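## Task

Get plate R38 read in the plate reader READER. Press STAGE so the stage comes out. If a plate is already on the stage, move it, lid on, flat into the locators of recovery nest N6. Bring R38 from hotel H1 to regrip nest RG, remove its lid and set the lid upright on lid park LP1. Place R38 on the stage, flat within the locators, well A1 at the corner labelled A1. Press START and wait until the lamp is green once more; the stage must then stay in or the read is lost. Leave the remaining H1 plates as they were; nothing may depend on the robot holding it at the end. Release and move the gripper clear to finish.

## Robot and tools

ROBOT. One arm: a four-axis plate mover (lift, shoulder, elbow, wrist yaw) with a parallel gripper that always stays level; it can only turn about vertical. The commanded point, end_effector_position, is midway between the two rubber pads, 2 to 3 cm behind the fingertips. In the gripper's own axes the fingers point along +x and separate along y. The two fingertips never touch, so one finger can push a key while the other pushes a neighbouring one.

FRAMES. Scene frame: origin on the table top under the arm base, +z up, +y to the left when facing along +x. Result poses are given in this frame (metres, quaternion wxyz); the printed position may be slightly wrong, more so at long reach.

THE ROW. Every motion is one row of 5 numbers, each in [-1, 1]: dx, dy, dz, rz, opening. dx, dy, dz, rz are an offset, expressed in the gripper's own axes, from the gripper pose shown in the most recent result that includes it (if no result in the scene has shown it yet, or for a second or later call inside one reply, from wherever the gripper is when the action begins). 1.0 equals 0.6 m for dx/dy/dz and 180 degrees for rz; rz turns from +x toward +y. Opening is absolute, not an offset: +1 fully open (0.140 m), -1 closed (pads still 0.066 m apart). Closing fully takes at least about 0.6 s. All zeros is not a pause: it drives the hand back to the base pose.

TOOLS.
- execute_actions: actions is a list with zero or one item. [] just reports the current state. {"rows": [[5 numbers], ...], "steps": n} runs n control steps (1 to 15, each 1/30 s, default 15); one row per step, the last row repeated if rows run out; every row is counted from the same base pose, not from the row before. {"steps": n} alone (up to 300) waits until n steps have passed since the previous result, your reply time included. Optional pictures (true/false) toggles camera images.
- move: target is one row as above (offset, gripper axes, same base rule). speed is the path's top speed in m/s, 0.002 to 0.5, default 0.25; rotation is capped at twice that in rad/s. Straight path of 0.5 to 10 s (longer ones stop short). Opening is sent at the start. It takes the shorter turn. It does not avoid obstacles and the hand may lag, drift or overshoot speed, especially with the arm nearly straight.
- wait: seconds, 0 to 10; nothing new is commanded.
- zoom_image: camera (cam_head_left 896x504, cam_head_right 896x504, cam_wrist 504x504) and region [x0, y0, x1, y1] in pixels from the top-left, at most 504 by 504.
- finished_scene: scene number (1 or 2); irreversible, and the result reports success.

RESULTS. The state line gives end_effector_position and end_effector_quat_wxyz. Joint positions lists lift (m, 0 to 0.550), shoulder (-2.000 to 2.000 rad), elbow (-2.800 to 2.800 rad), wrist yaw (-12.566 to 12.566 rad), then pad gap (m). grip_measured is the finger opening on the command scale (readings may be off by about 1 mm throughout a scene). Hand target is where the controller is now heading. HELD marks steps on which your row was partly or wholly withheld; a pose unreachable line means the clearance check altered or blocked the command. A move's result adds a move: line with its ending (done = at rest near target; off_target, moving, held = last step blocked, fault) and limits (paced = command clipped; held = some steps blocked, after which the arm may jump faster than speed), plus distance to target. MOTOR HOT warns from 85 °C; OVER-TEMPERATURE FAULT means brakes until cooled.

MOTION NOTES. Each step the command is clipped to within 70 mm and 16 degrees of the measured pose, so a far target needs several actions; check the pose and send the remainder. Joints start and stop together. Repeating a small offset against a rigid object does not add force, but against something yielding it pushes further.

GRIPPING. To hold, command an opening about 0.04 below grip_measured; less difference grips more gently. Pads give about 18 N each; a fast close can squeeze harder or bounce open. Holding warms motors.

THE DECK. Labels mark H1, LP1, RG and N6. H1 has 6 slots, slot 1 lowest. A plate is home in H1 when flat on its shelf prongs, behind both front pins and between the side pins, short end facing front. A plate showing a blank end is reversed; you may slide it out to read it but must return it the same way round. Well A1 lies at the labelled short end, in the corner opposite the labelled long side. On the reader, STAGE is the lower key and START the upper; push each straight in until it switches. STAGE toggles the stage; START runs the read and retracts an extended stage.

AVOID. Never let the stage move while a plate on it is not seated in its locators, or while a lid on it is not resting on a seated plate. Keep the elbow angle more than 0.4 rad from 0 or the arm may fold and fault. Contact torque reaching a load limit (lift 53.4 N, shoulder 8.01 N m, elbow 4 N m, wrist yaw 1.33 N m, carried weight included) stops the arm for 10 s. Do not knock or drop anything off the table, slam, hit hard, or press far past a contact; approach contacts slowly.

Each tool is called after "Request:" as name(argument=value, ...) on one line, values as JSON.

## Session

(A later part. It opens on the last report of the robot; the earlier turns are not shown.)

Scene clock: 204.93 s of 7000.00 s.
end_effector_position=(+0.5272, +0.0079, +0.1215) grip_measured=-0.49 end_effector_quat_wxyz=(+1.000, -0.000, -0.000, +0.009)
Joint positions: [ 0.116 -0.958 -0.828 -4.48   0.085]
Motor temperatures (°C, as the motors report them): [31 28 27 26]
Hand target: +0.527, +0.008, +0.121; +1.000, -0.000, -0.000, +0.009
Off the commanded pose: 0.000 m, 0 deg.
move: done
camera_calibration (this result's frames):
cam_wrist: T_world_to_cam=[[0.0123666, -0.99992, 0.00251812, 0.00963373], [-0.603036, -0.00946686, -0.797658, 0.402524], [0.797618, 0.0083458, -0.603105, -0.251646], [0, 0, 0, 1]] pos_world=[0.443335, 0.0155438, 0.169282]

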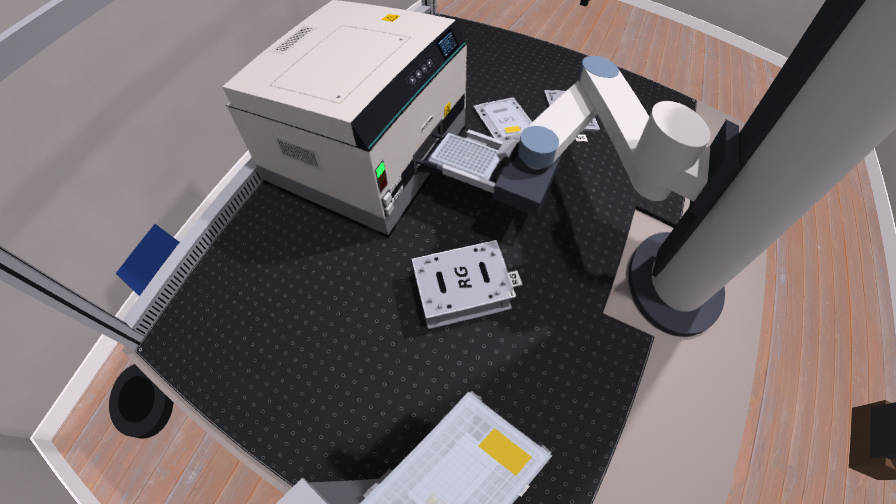

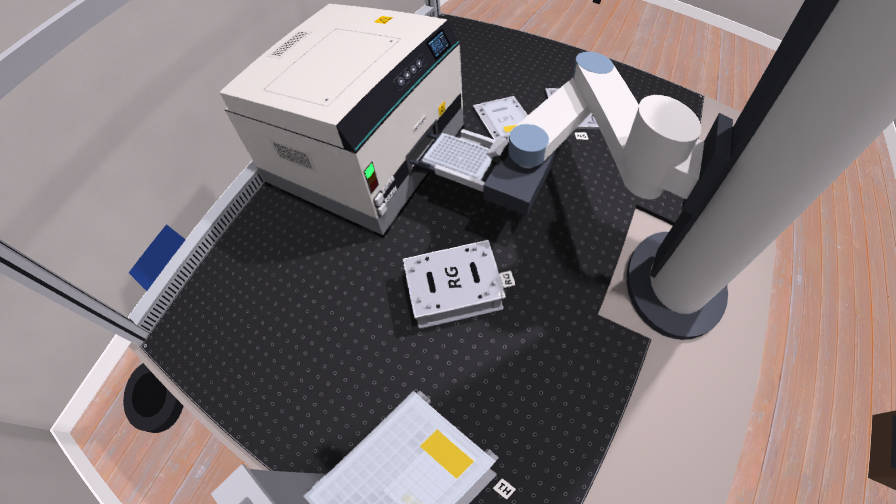

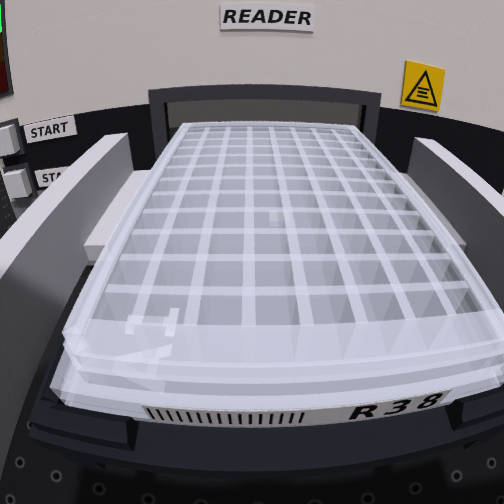

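Request:
move(target=[0,0,-0.002,0,-0.53], speed=0.004)

Request:
move(target=[0,0,0,0,-0.38])

Request:
move(target=[0,0,0.07,0,-0.38], speed=0.1)

Request:
move(target=[0.06,0.355,0,0,-1])

Request:
move(target=[0,0,-0.0665,0,-1])

Scene clock: 209.70 s of 7000.00 s.
end_effector_position=(+0.5272, +0.0079, +0.1207) grip_measured=-0.49 end_effector_quat_wxyz=(+1.000, -0.000, -0.000, +0.009)
Joint positions: [ 0.116 -0.958 -0.828 -4.48   0.085]
Motor temperatures (°C, as the motors report them): [31 28 27 26]
Hand target: +0.527, +0.008, +0.120; +1.000, -0.000, -0.000, +0.009
Off the commanded pose: 0.000 m, 0 deg.
After step 90, 1.07 s passed at rest.
move: done
camera_calibration (this result's frames):
cam_wrist: T_world_to_cam=[[0.0123376, -0.999921, 0.00251812, 0.00965079], [-0.603037, -0.00944939, -0.797658, 0.401872], [0.797618, 0.00832269, -0.603105, -0.252117], [0, 0, 0, 1]] pos_world=[0.443318, 0.0155458, 0.168479]

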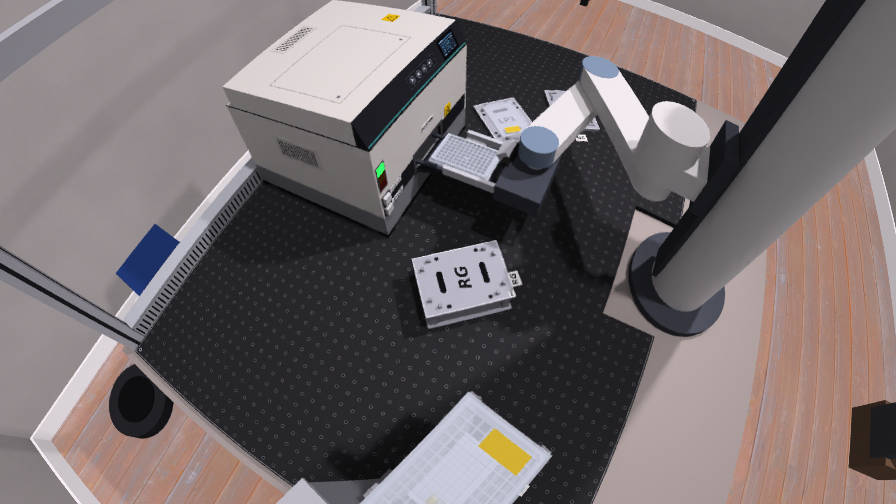

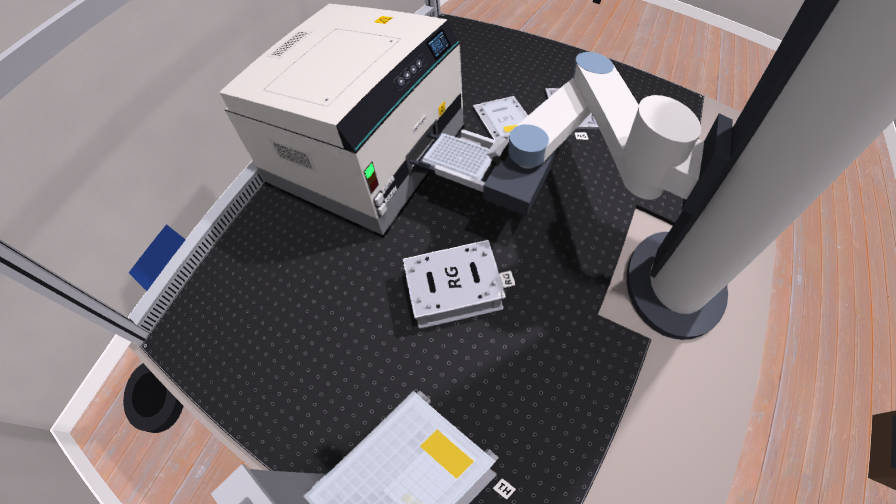

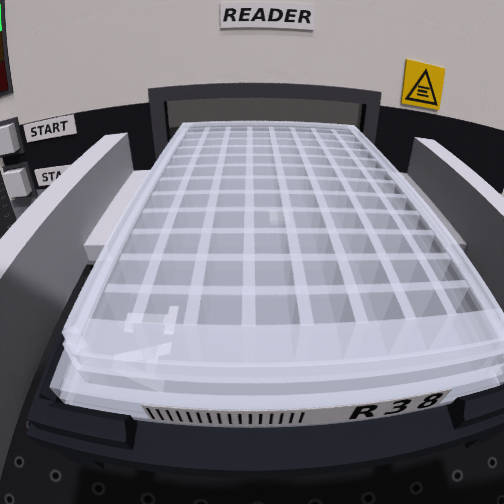

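Scene clock: 210.20 s of 7000.00 s.
end_effector_position=(+0.5272, +0.0079, +0.1207) grip_measured=-0.38 end_effector_quat_wxyz=(+1.000, -0.000, -0.000, +0.009)
Joint positions: [ 0.116 -0.958 -0.828 -4.48   0.089]
Motor temperatures (°C, as the motors report them): [31 28 27 26]
Hand target: +0.527, +0.008, +0.121; +1.000, -0.000, -0.000, +0.009
Off the commanded pose: 0.000 m, 0 deg.
move: done
camera_calibration (this result's frames):
cam_wrist: T_world_to_cam=[[0.0123149, -0.999921, 0.00251812, 0.0096595], [-0.603037, -0.00943566, -0.797658, 0.401898], [0.797618, 0.00830453, -0.603105, -0.252098], [0, 0, 0, 1]] pos_world=[0.443318, 0.0155445, 0.168511]

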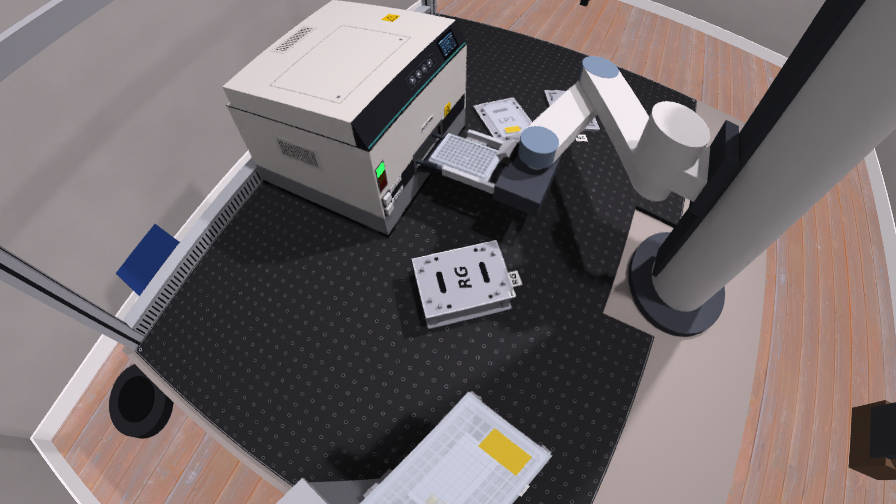

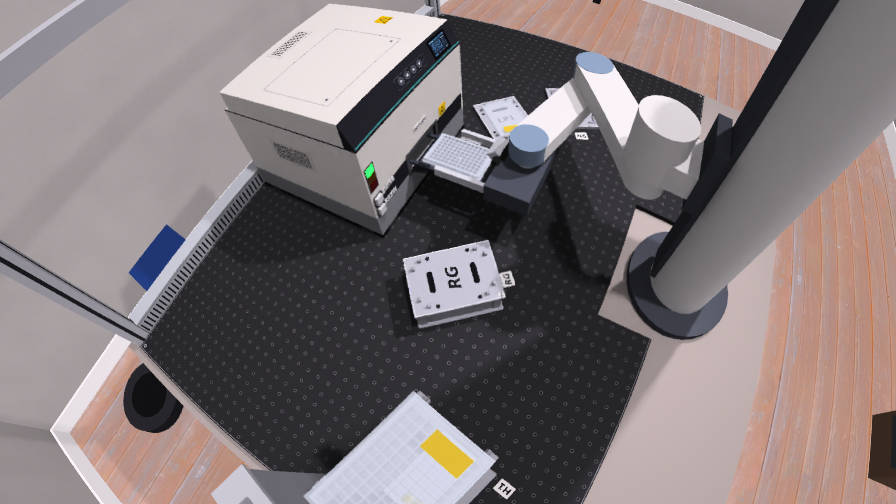

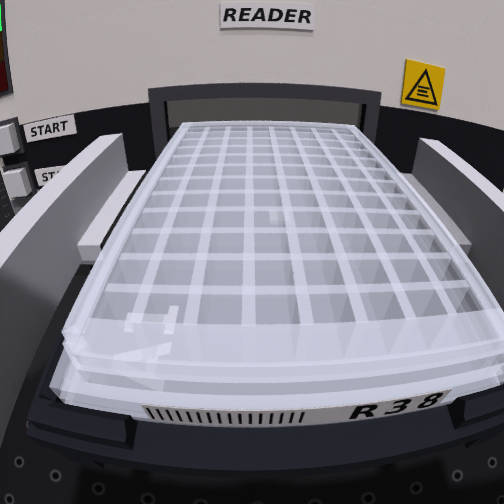

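Scene clock: 210.93 s of 7000.00 s.
end_effector_position=(+0.5272, +0.0079, +0.1627) grip_measured=-0.38 end_effector_quat_wxyz=(+1.000, -0.000, -0.000, +0.009)
Joint positions: [ 0.158 -0.958 -0.828 -4.48   0.089]
Motor temperatures (°C, as the motors report them): [31 28 27 26]
Hand target: +0.527, +0.008, +0.163; +1.000, -0.000, -0.000, +0.009
Off the commanded pose: 0.000 m, 0 deg.
move: done
camera_calibration (this result's frames):
cam_wrist: T_world_to_cam=[[0.012282, -0.999921, 0.00251812, 0.00956386], [-0.603037, -0.00941582, -0.797658, 0.43543], [0.797619, 0.00827829, -0.603105, -0.226752], [0, 0, 0, 1]] pos_world=[0.443325, 0.0155402, 0.210544]

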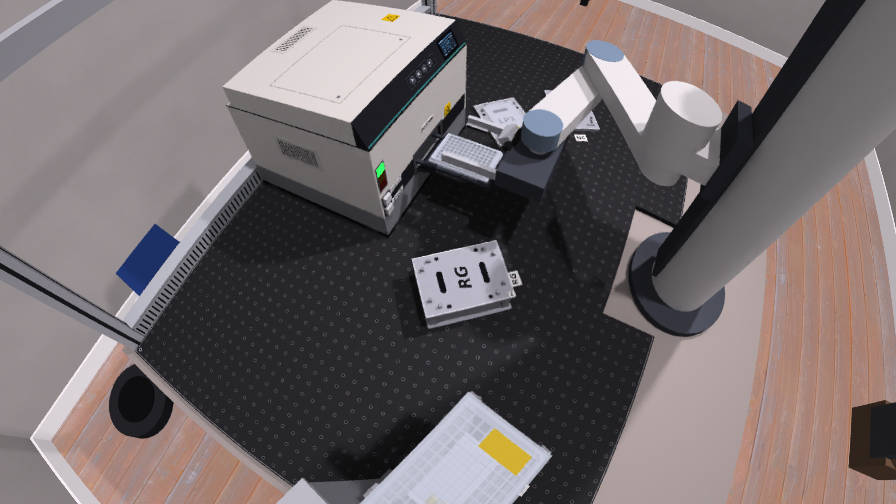

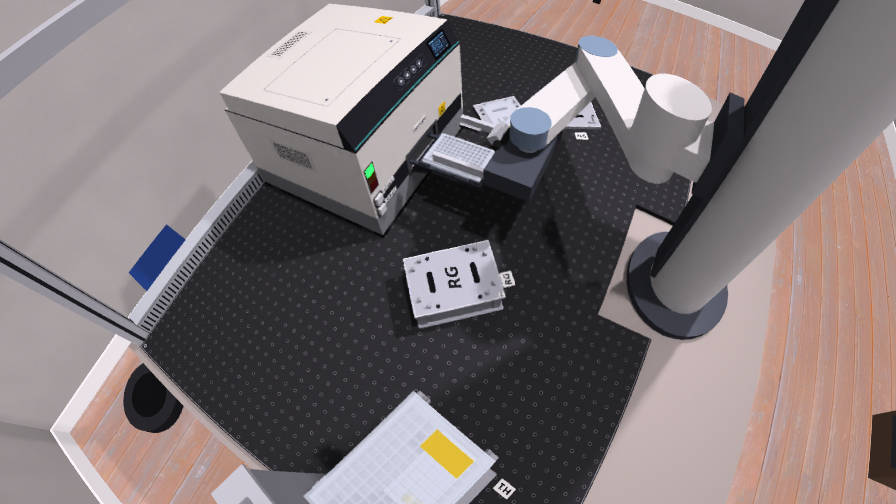

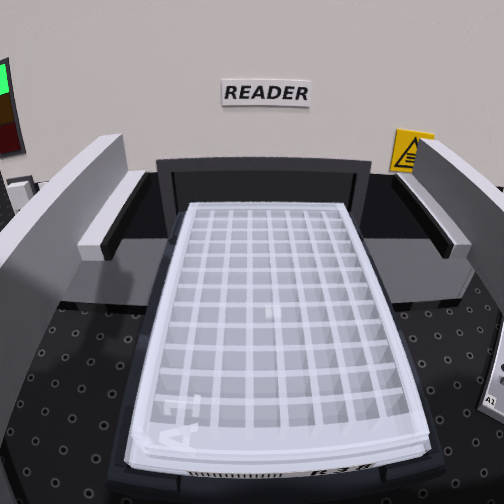

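Scene clock: 212.23 s of 7000.00 s.
end_effector_position=(+0.5596, +0.2215, +0.1627) grip_measured=-1.00 end_effector_quat_wxyz=(+1.000, -0.000, -0.000, +0.009)
Joint positions: [ 0.158 -0.066 -1.359 -4.84   0.066]
Motor temperatures (°C, as the motors report them): [31 28 27 26]
Hand target: +0.560, +0.221, +0.163; +1.000, -0.000, -0.000, +0.009
Off the commanded pose: 0.000 m, 0 deg.
move: done
camera_calibration (this result's frames):
cam_wrist: T_world_to_cam=[[0.0121433, -0.999923, 0.00251812, 0.222808], [-0.603038, -0.00933218, -0.797658, 0.456958], [0.79762, 0.00816766, -0.603105, -0.254324], [0, 0, 0, 1]] pos_world=[0.475711, 0.229132, 0.210551]

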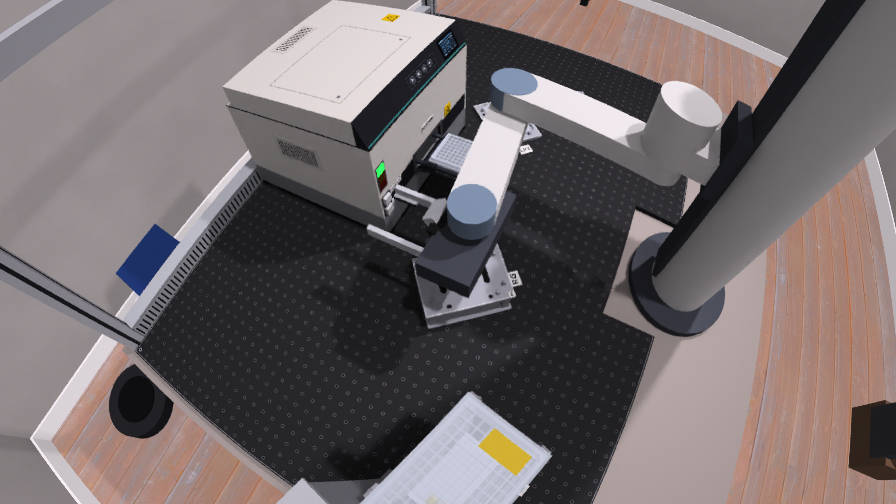

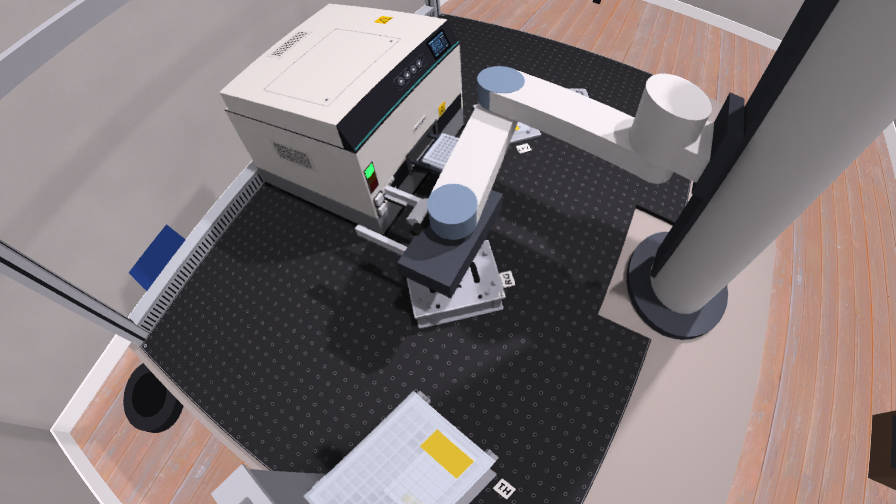

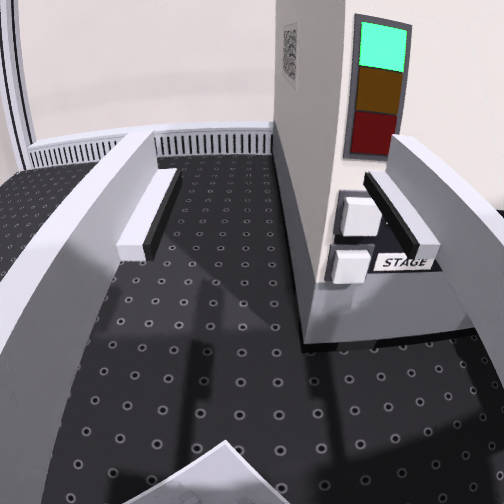

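Scene clock: 212.93 s of 7000.00 s.
end_effector_position=(+0.5596, +0.2215, +0.1228) grip_measured=-1.00 end_effector_quat_wxyz=(+1.000, -0.000, -0.000, +0.009)
Joint positions: [ 0.118 -0.066 -1.359 -4.84   0.066]
Motor temperatures (°C, as the motors report them): [31 28 27 26]
Hand target: +0.560, +0.221, +0.123; +1.000, -0.000, -0.000, +0.009
Off the commanded pose: 0.000 m, 0 deg.
move: done
camera_calibration (this result's frames):
cam_wrist: T_world_to_cam=[[0.0122206, -0.999922, 0.00251812, 0.222882], [-0.603038, -0.0093788, -0.797658, 0.425104], [0.797619, 0.00822932, -0.603105, -0.278407], [0, 0, 0, 1]] pos_world=[0.475693, 0.229142, 0.170617]

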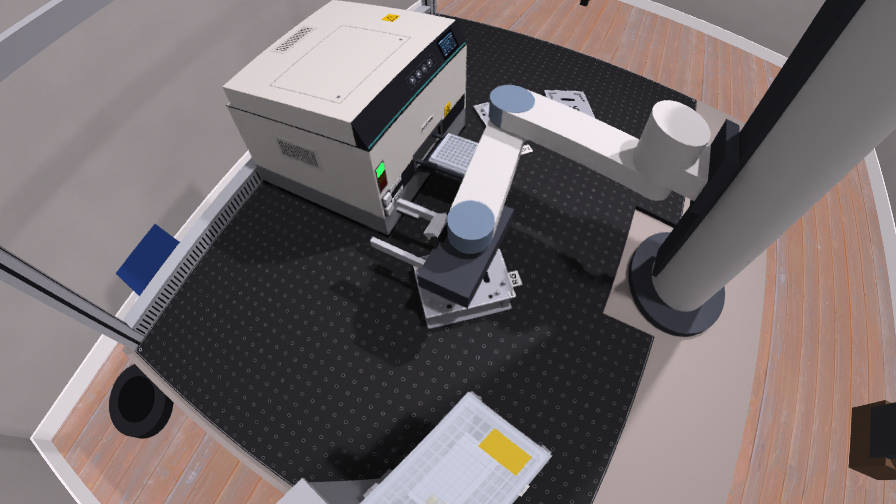

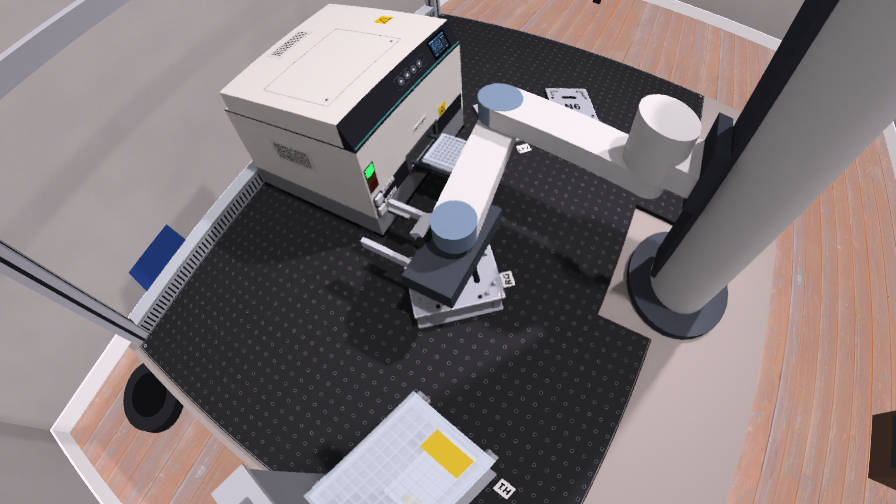

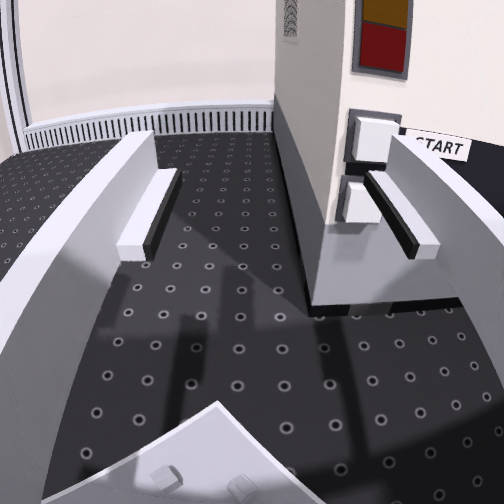

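Request:
move(target=[0.0437,-0.004,-0.002,0,-1], speed=0.012)

Request:
move(target=[-0.06,0,0,0,-1])

Scene clock: 218.20 s of 7000.00 s.
end_effector_position=(+0.5851, +0.2200, +0.1217) grip_measured=-1.00 end_effector_quat_wxyz=(+1.000, -0.000, -0.000, +0.009)
Joint positions: [ 0.117 -0.081 -1.453 -4.731  0.066]
Motor temperatures (°C, as the motors report them): [31 28 27 26]
Hand target: +0.586, +0.220, +0.122; +1.000, -0.000, -0.000, +0.009
Off the commanded pose: 0.001 m, 0 deg.
move: done
camera_calibration (this result's frames):
cam_wrist: T_world_to_cam=[[0.013379, -0.999907, 0.00251812, 0.220341], [-0.603026, -0.0100774, -0.797658, 0.439729], [0.797609, 0.00915338, -0.603105, -0.299648], [0, 0, 0, 1]] pos_world=[0.501222, 0.227495, 0.169479]

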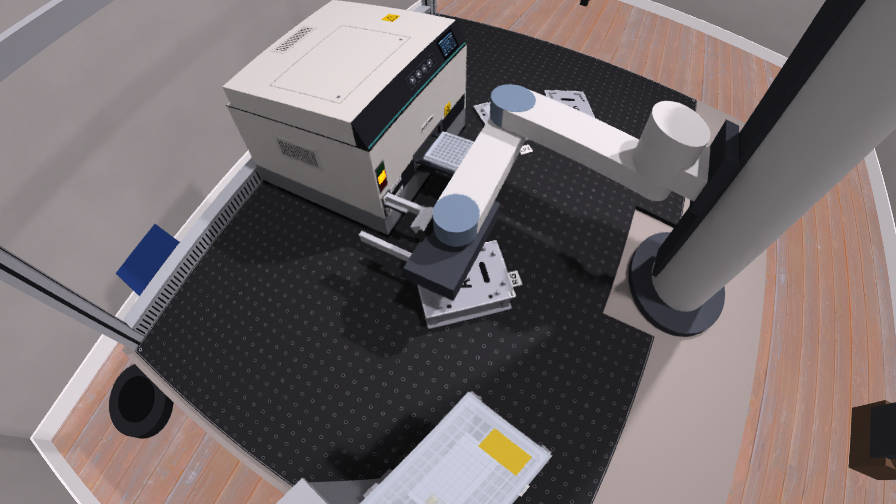

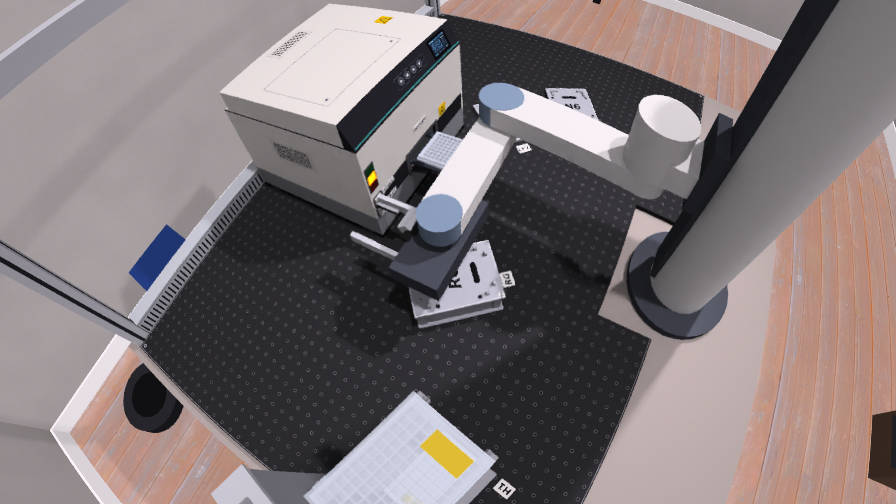

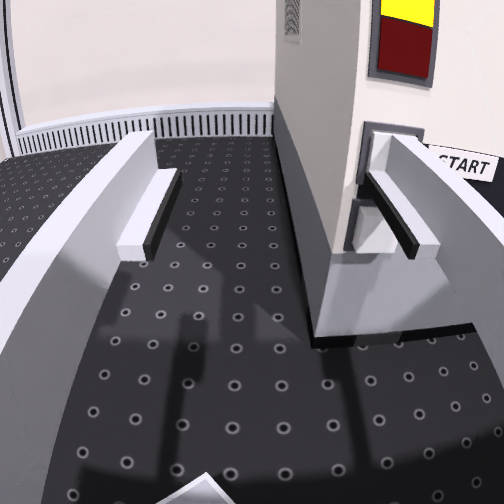

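Scene clock: 218.90 s of 7000.00 s.
end_effector_position=(+0.5490, +0.2194, +0.1217) grip_measured=-1.00 end_effector_quat_wxyz=(+1.000, -0.000, -0.000, +0.010)
Joint positions: [ 0.117 -0.068 -1.313 -4.883  0.066]
Motor temperatures (°C, as the motors report them): [31 28 27 26]
Hand target: +0.549, +0.219, +0.122; +1.000, -0.000, -0.000, +0.009
Off the commanded pose: 0.000 m, 0 deg.
move: done
camera_calibration (this result's frames):
cam_wrist: T_world_to_cam=[[0.0139913, -0.999899, 0.00251812, 0.219917], [-0.60302, -0.0104467, -0.797658, 0.418061], [0.797603, 0.00964177, -0.603105, -0.270978], [0, 0, 0, 1]] pos_world=[0.465155, 0.226875, 0.169487]

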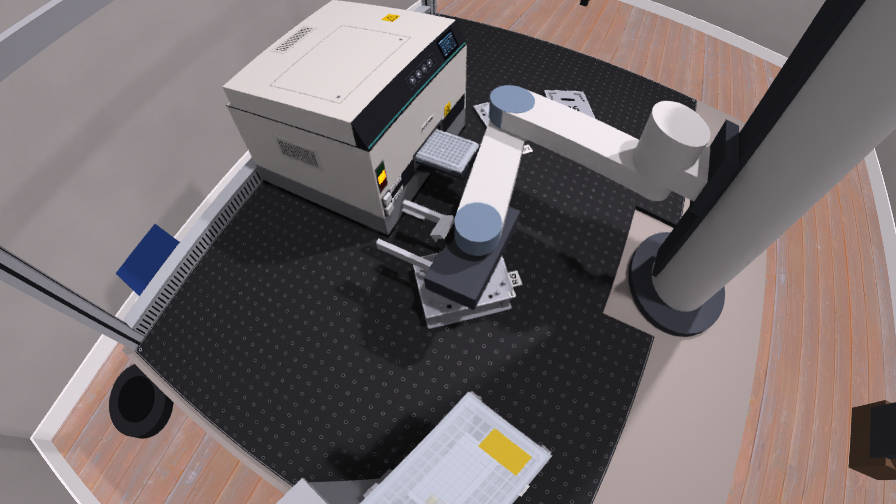

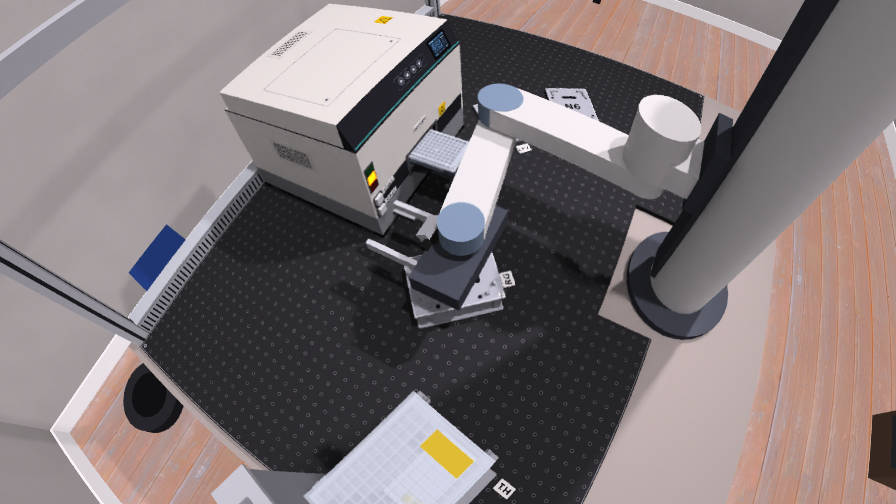

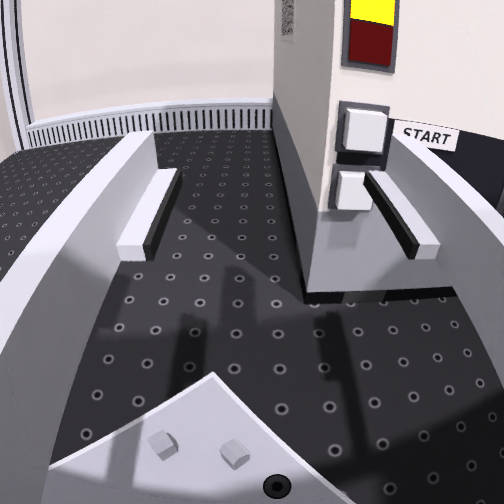

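Request:
execute_actions(actions=[{"steps":300}], pictures=false)

Request:
execute_actions(actions=[{"steps":300}], pictures=false)

Request:
execute_actions(actions=[{"steps":300}], pictures=false)

Request:
wait(seconds=8)

Scene clock: 228.90 s of 7000.00 s.
end_effector_position=(+0.5490, +0.2194, +0.1217) grip_measured=-1.00 end_effector_quat_wxyz=(+1.000, -0.000, -0.000, +0.010)
Joint positions: [ 0.117 -0.068 -1.313 -4.883  0.066]
Motor temperatures (°C, as the motors report them): [31 28 26 26]
Hand target: +0.549, +0.219, +0.122; +1.000, -0.000, -0.000, +0.009
Off the commanded pose: 0.000 m, 0 deg.
Steps of this call (steps 1 to 300: nothing new was sent). Readings (end_effector_position):
1: (+0.5490, +0.2194, +0.1217)
2: (+0.5490, +0.2194, +0.1217)
4: (+0.5490, +0.2194, +0.1217)
8: (+0.5490, +0.2194, +0.1217)
300: the state above

Scene clock: 238.90 s of 7000.00 s.
end_effector_position=(+0.5490, +0.2194, +0.1217) grip_measured=-1.00 end_effector_quat_wxyz=(+1.000, -0.000, -0.000, +0.010)
Joint positions: [ 0.117 -0.068 -1.313 -4.883  0.066]
Motor temperatures (°C, as the motors report them): [31 28 26 26]
Hand target: +0.549, +0.219, +0.122; +1.000, -0.000, -0.000, +0.009
Off the commanded pose: 0.000 m, 0 deg.
Steps of this call (steps 1 to 300: nothing new was sent). Readings (end_effector_position):
1: (+0.5490, +0.2194, +0.1217)
2: (+0.5490, +0.2194, +0.1217)
4: (+0.5490, +0.2194, +0.1217)
8: (+0.5490, +0.2194, +0.1217)
300: the state above

Scene clock: 248.90 s of 7000.00 s.
end_effector_position=(+0.5490, +0.2194, +0.1217) grip_measured=-1.00 end_effector_quat_wxyz=(+1.000, -0.000, -0.000, +0.010)
Joint positions: [ 0.117 -0.068 -1.313 -4.883  0.066]
Motor temperatures (°C, as the motors report them): [31 28 26 26]
Hand target: +0.549, +0.219, +0.122; +1.000, -0.000, -0.000, +0.009
Off the commanded pose: 0.000 m, 0 deg.
Steps of this call (steps 1 to 280: nothing new was sent; then 0.67 s passed at rest). Readings (end_effector_position):
1: (+0.5490, +0.2194, +0.1217)
2: (+0.5490, +0.2194, +0.1217)
4: (+0.5490, +0.2194, +0.1217)
8: (+0.5490, +0.2194, +0.1217)
280: the state above

Scene clock: 256.90 s of 7000.00 s.
end_effector_position=(+0.5490, +0.2194, +0.1217) grip_measured=-1.00 end_effector_quat_wxyz=(+1.000, -0.000, -0.000, +0.010)
Joint positions: [ 0.117 -0.068 -1.313 -4.883  0.066]
Motor temperatures (°C, as the motors report them): [31 28 26 26]
Hand target: +0.549, +0.219, +0.122; +1.000, -0.000, -0.000, +0.009
Off the commanded pose: 0.000 m, 0 deg.
Steps of this call (steps 1 to 90: nothing new was sent; then 5.00 s passed at rest). Readings (end_effector_position):
1: (+0.5490, +0.2194, +0.1217)
2: (+0.5490, +0.2194, +0.1217)
4: (+0.5490, +0.2194, +0.1217)
8: (+0.5490, +0.2194, +0.1217)
90: the state above
camera_calibration (this result's frames):
cam_wrist: T_world_to_cam=[[0.0139711, -0.999899, 0.00251812, 0.219926], [-0.60302, -0.0104345, -0.797658, 0.41806], [0.797603, 0.0096257, -0.603105, -0.270977], [0, 0, 0, 1]] pos_world=[0.465159, 0.226875, 0.169487]

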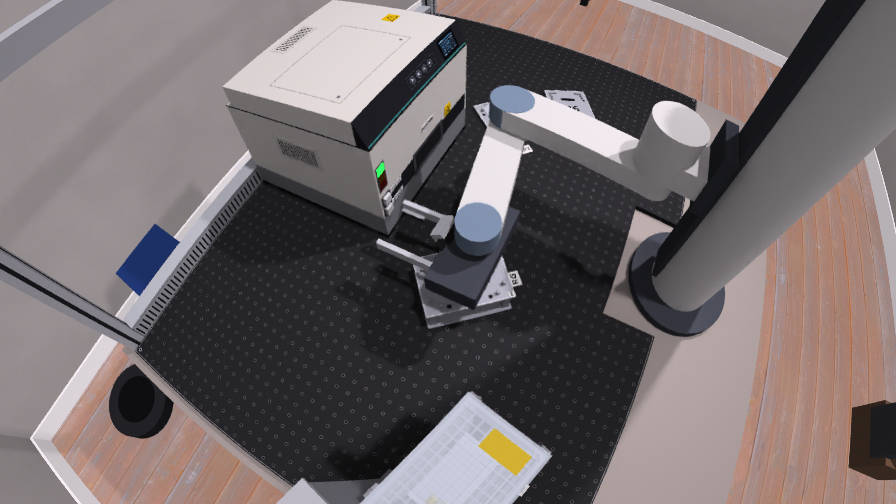

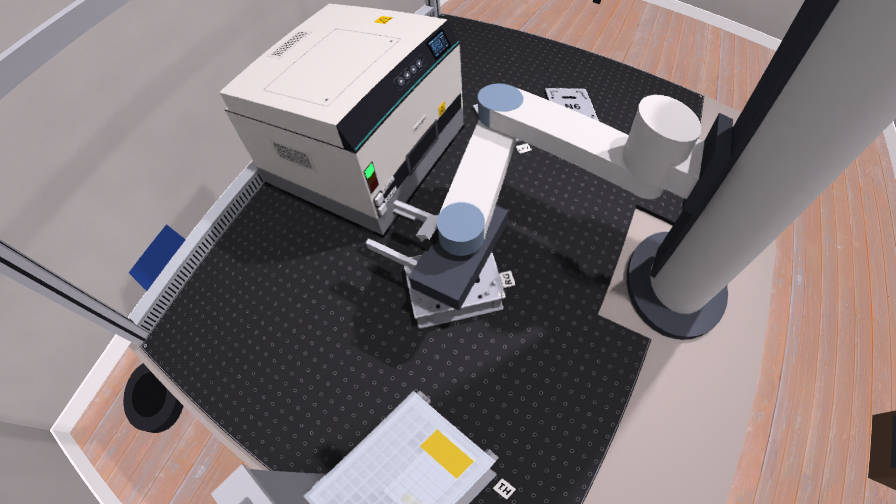

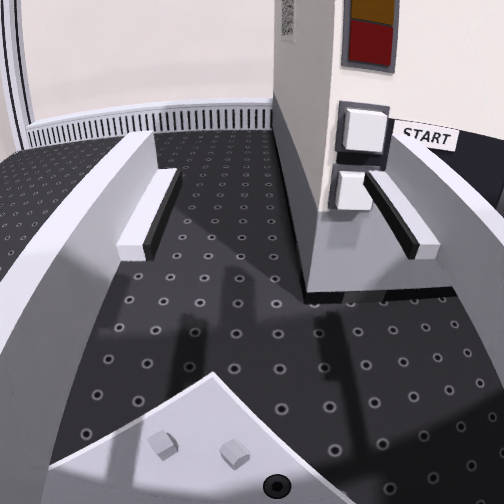

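Request:
finished_scene(scene=2)

The scene is finished: the task was done.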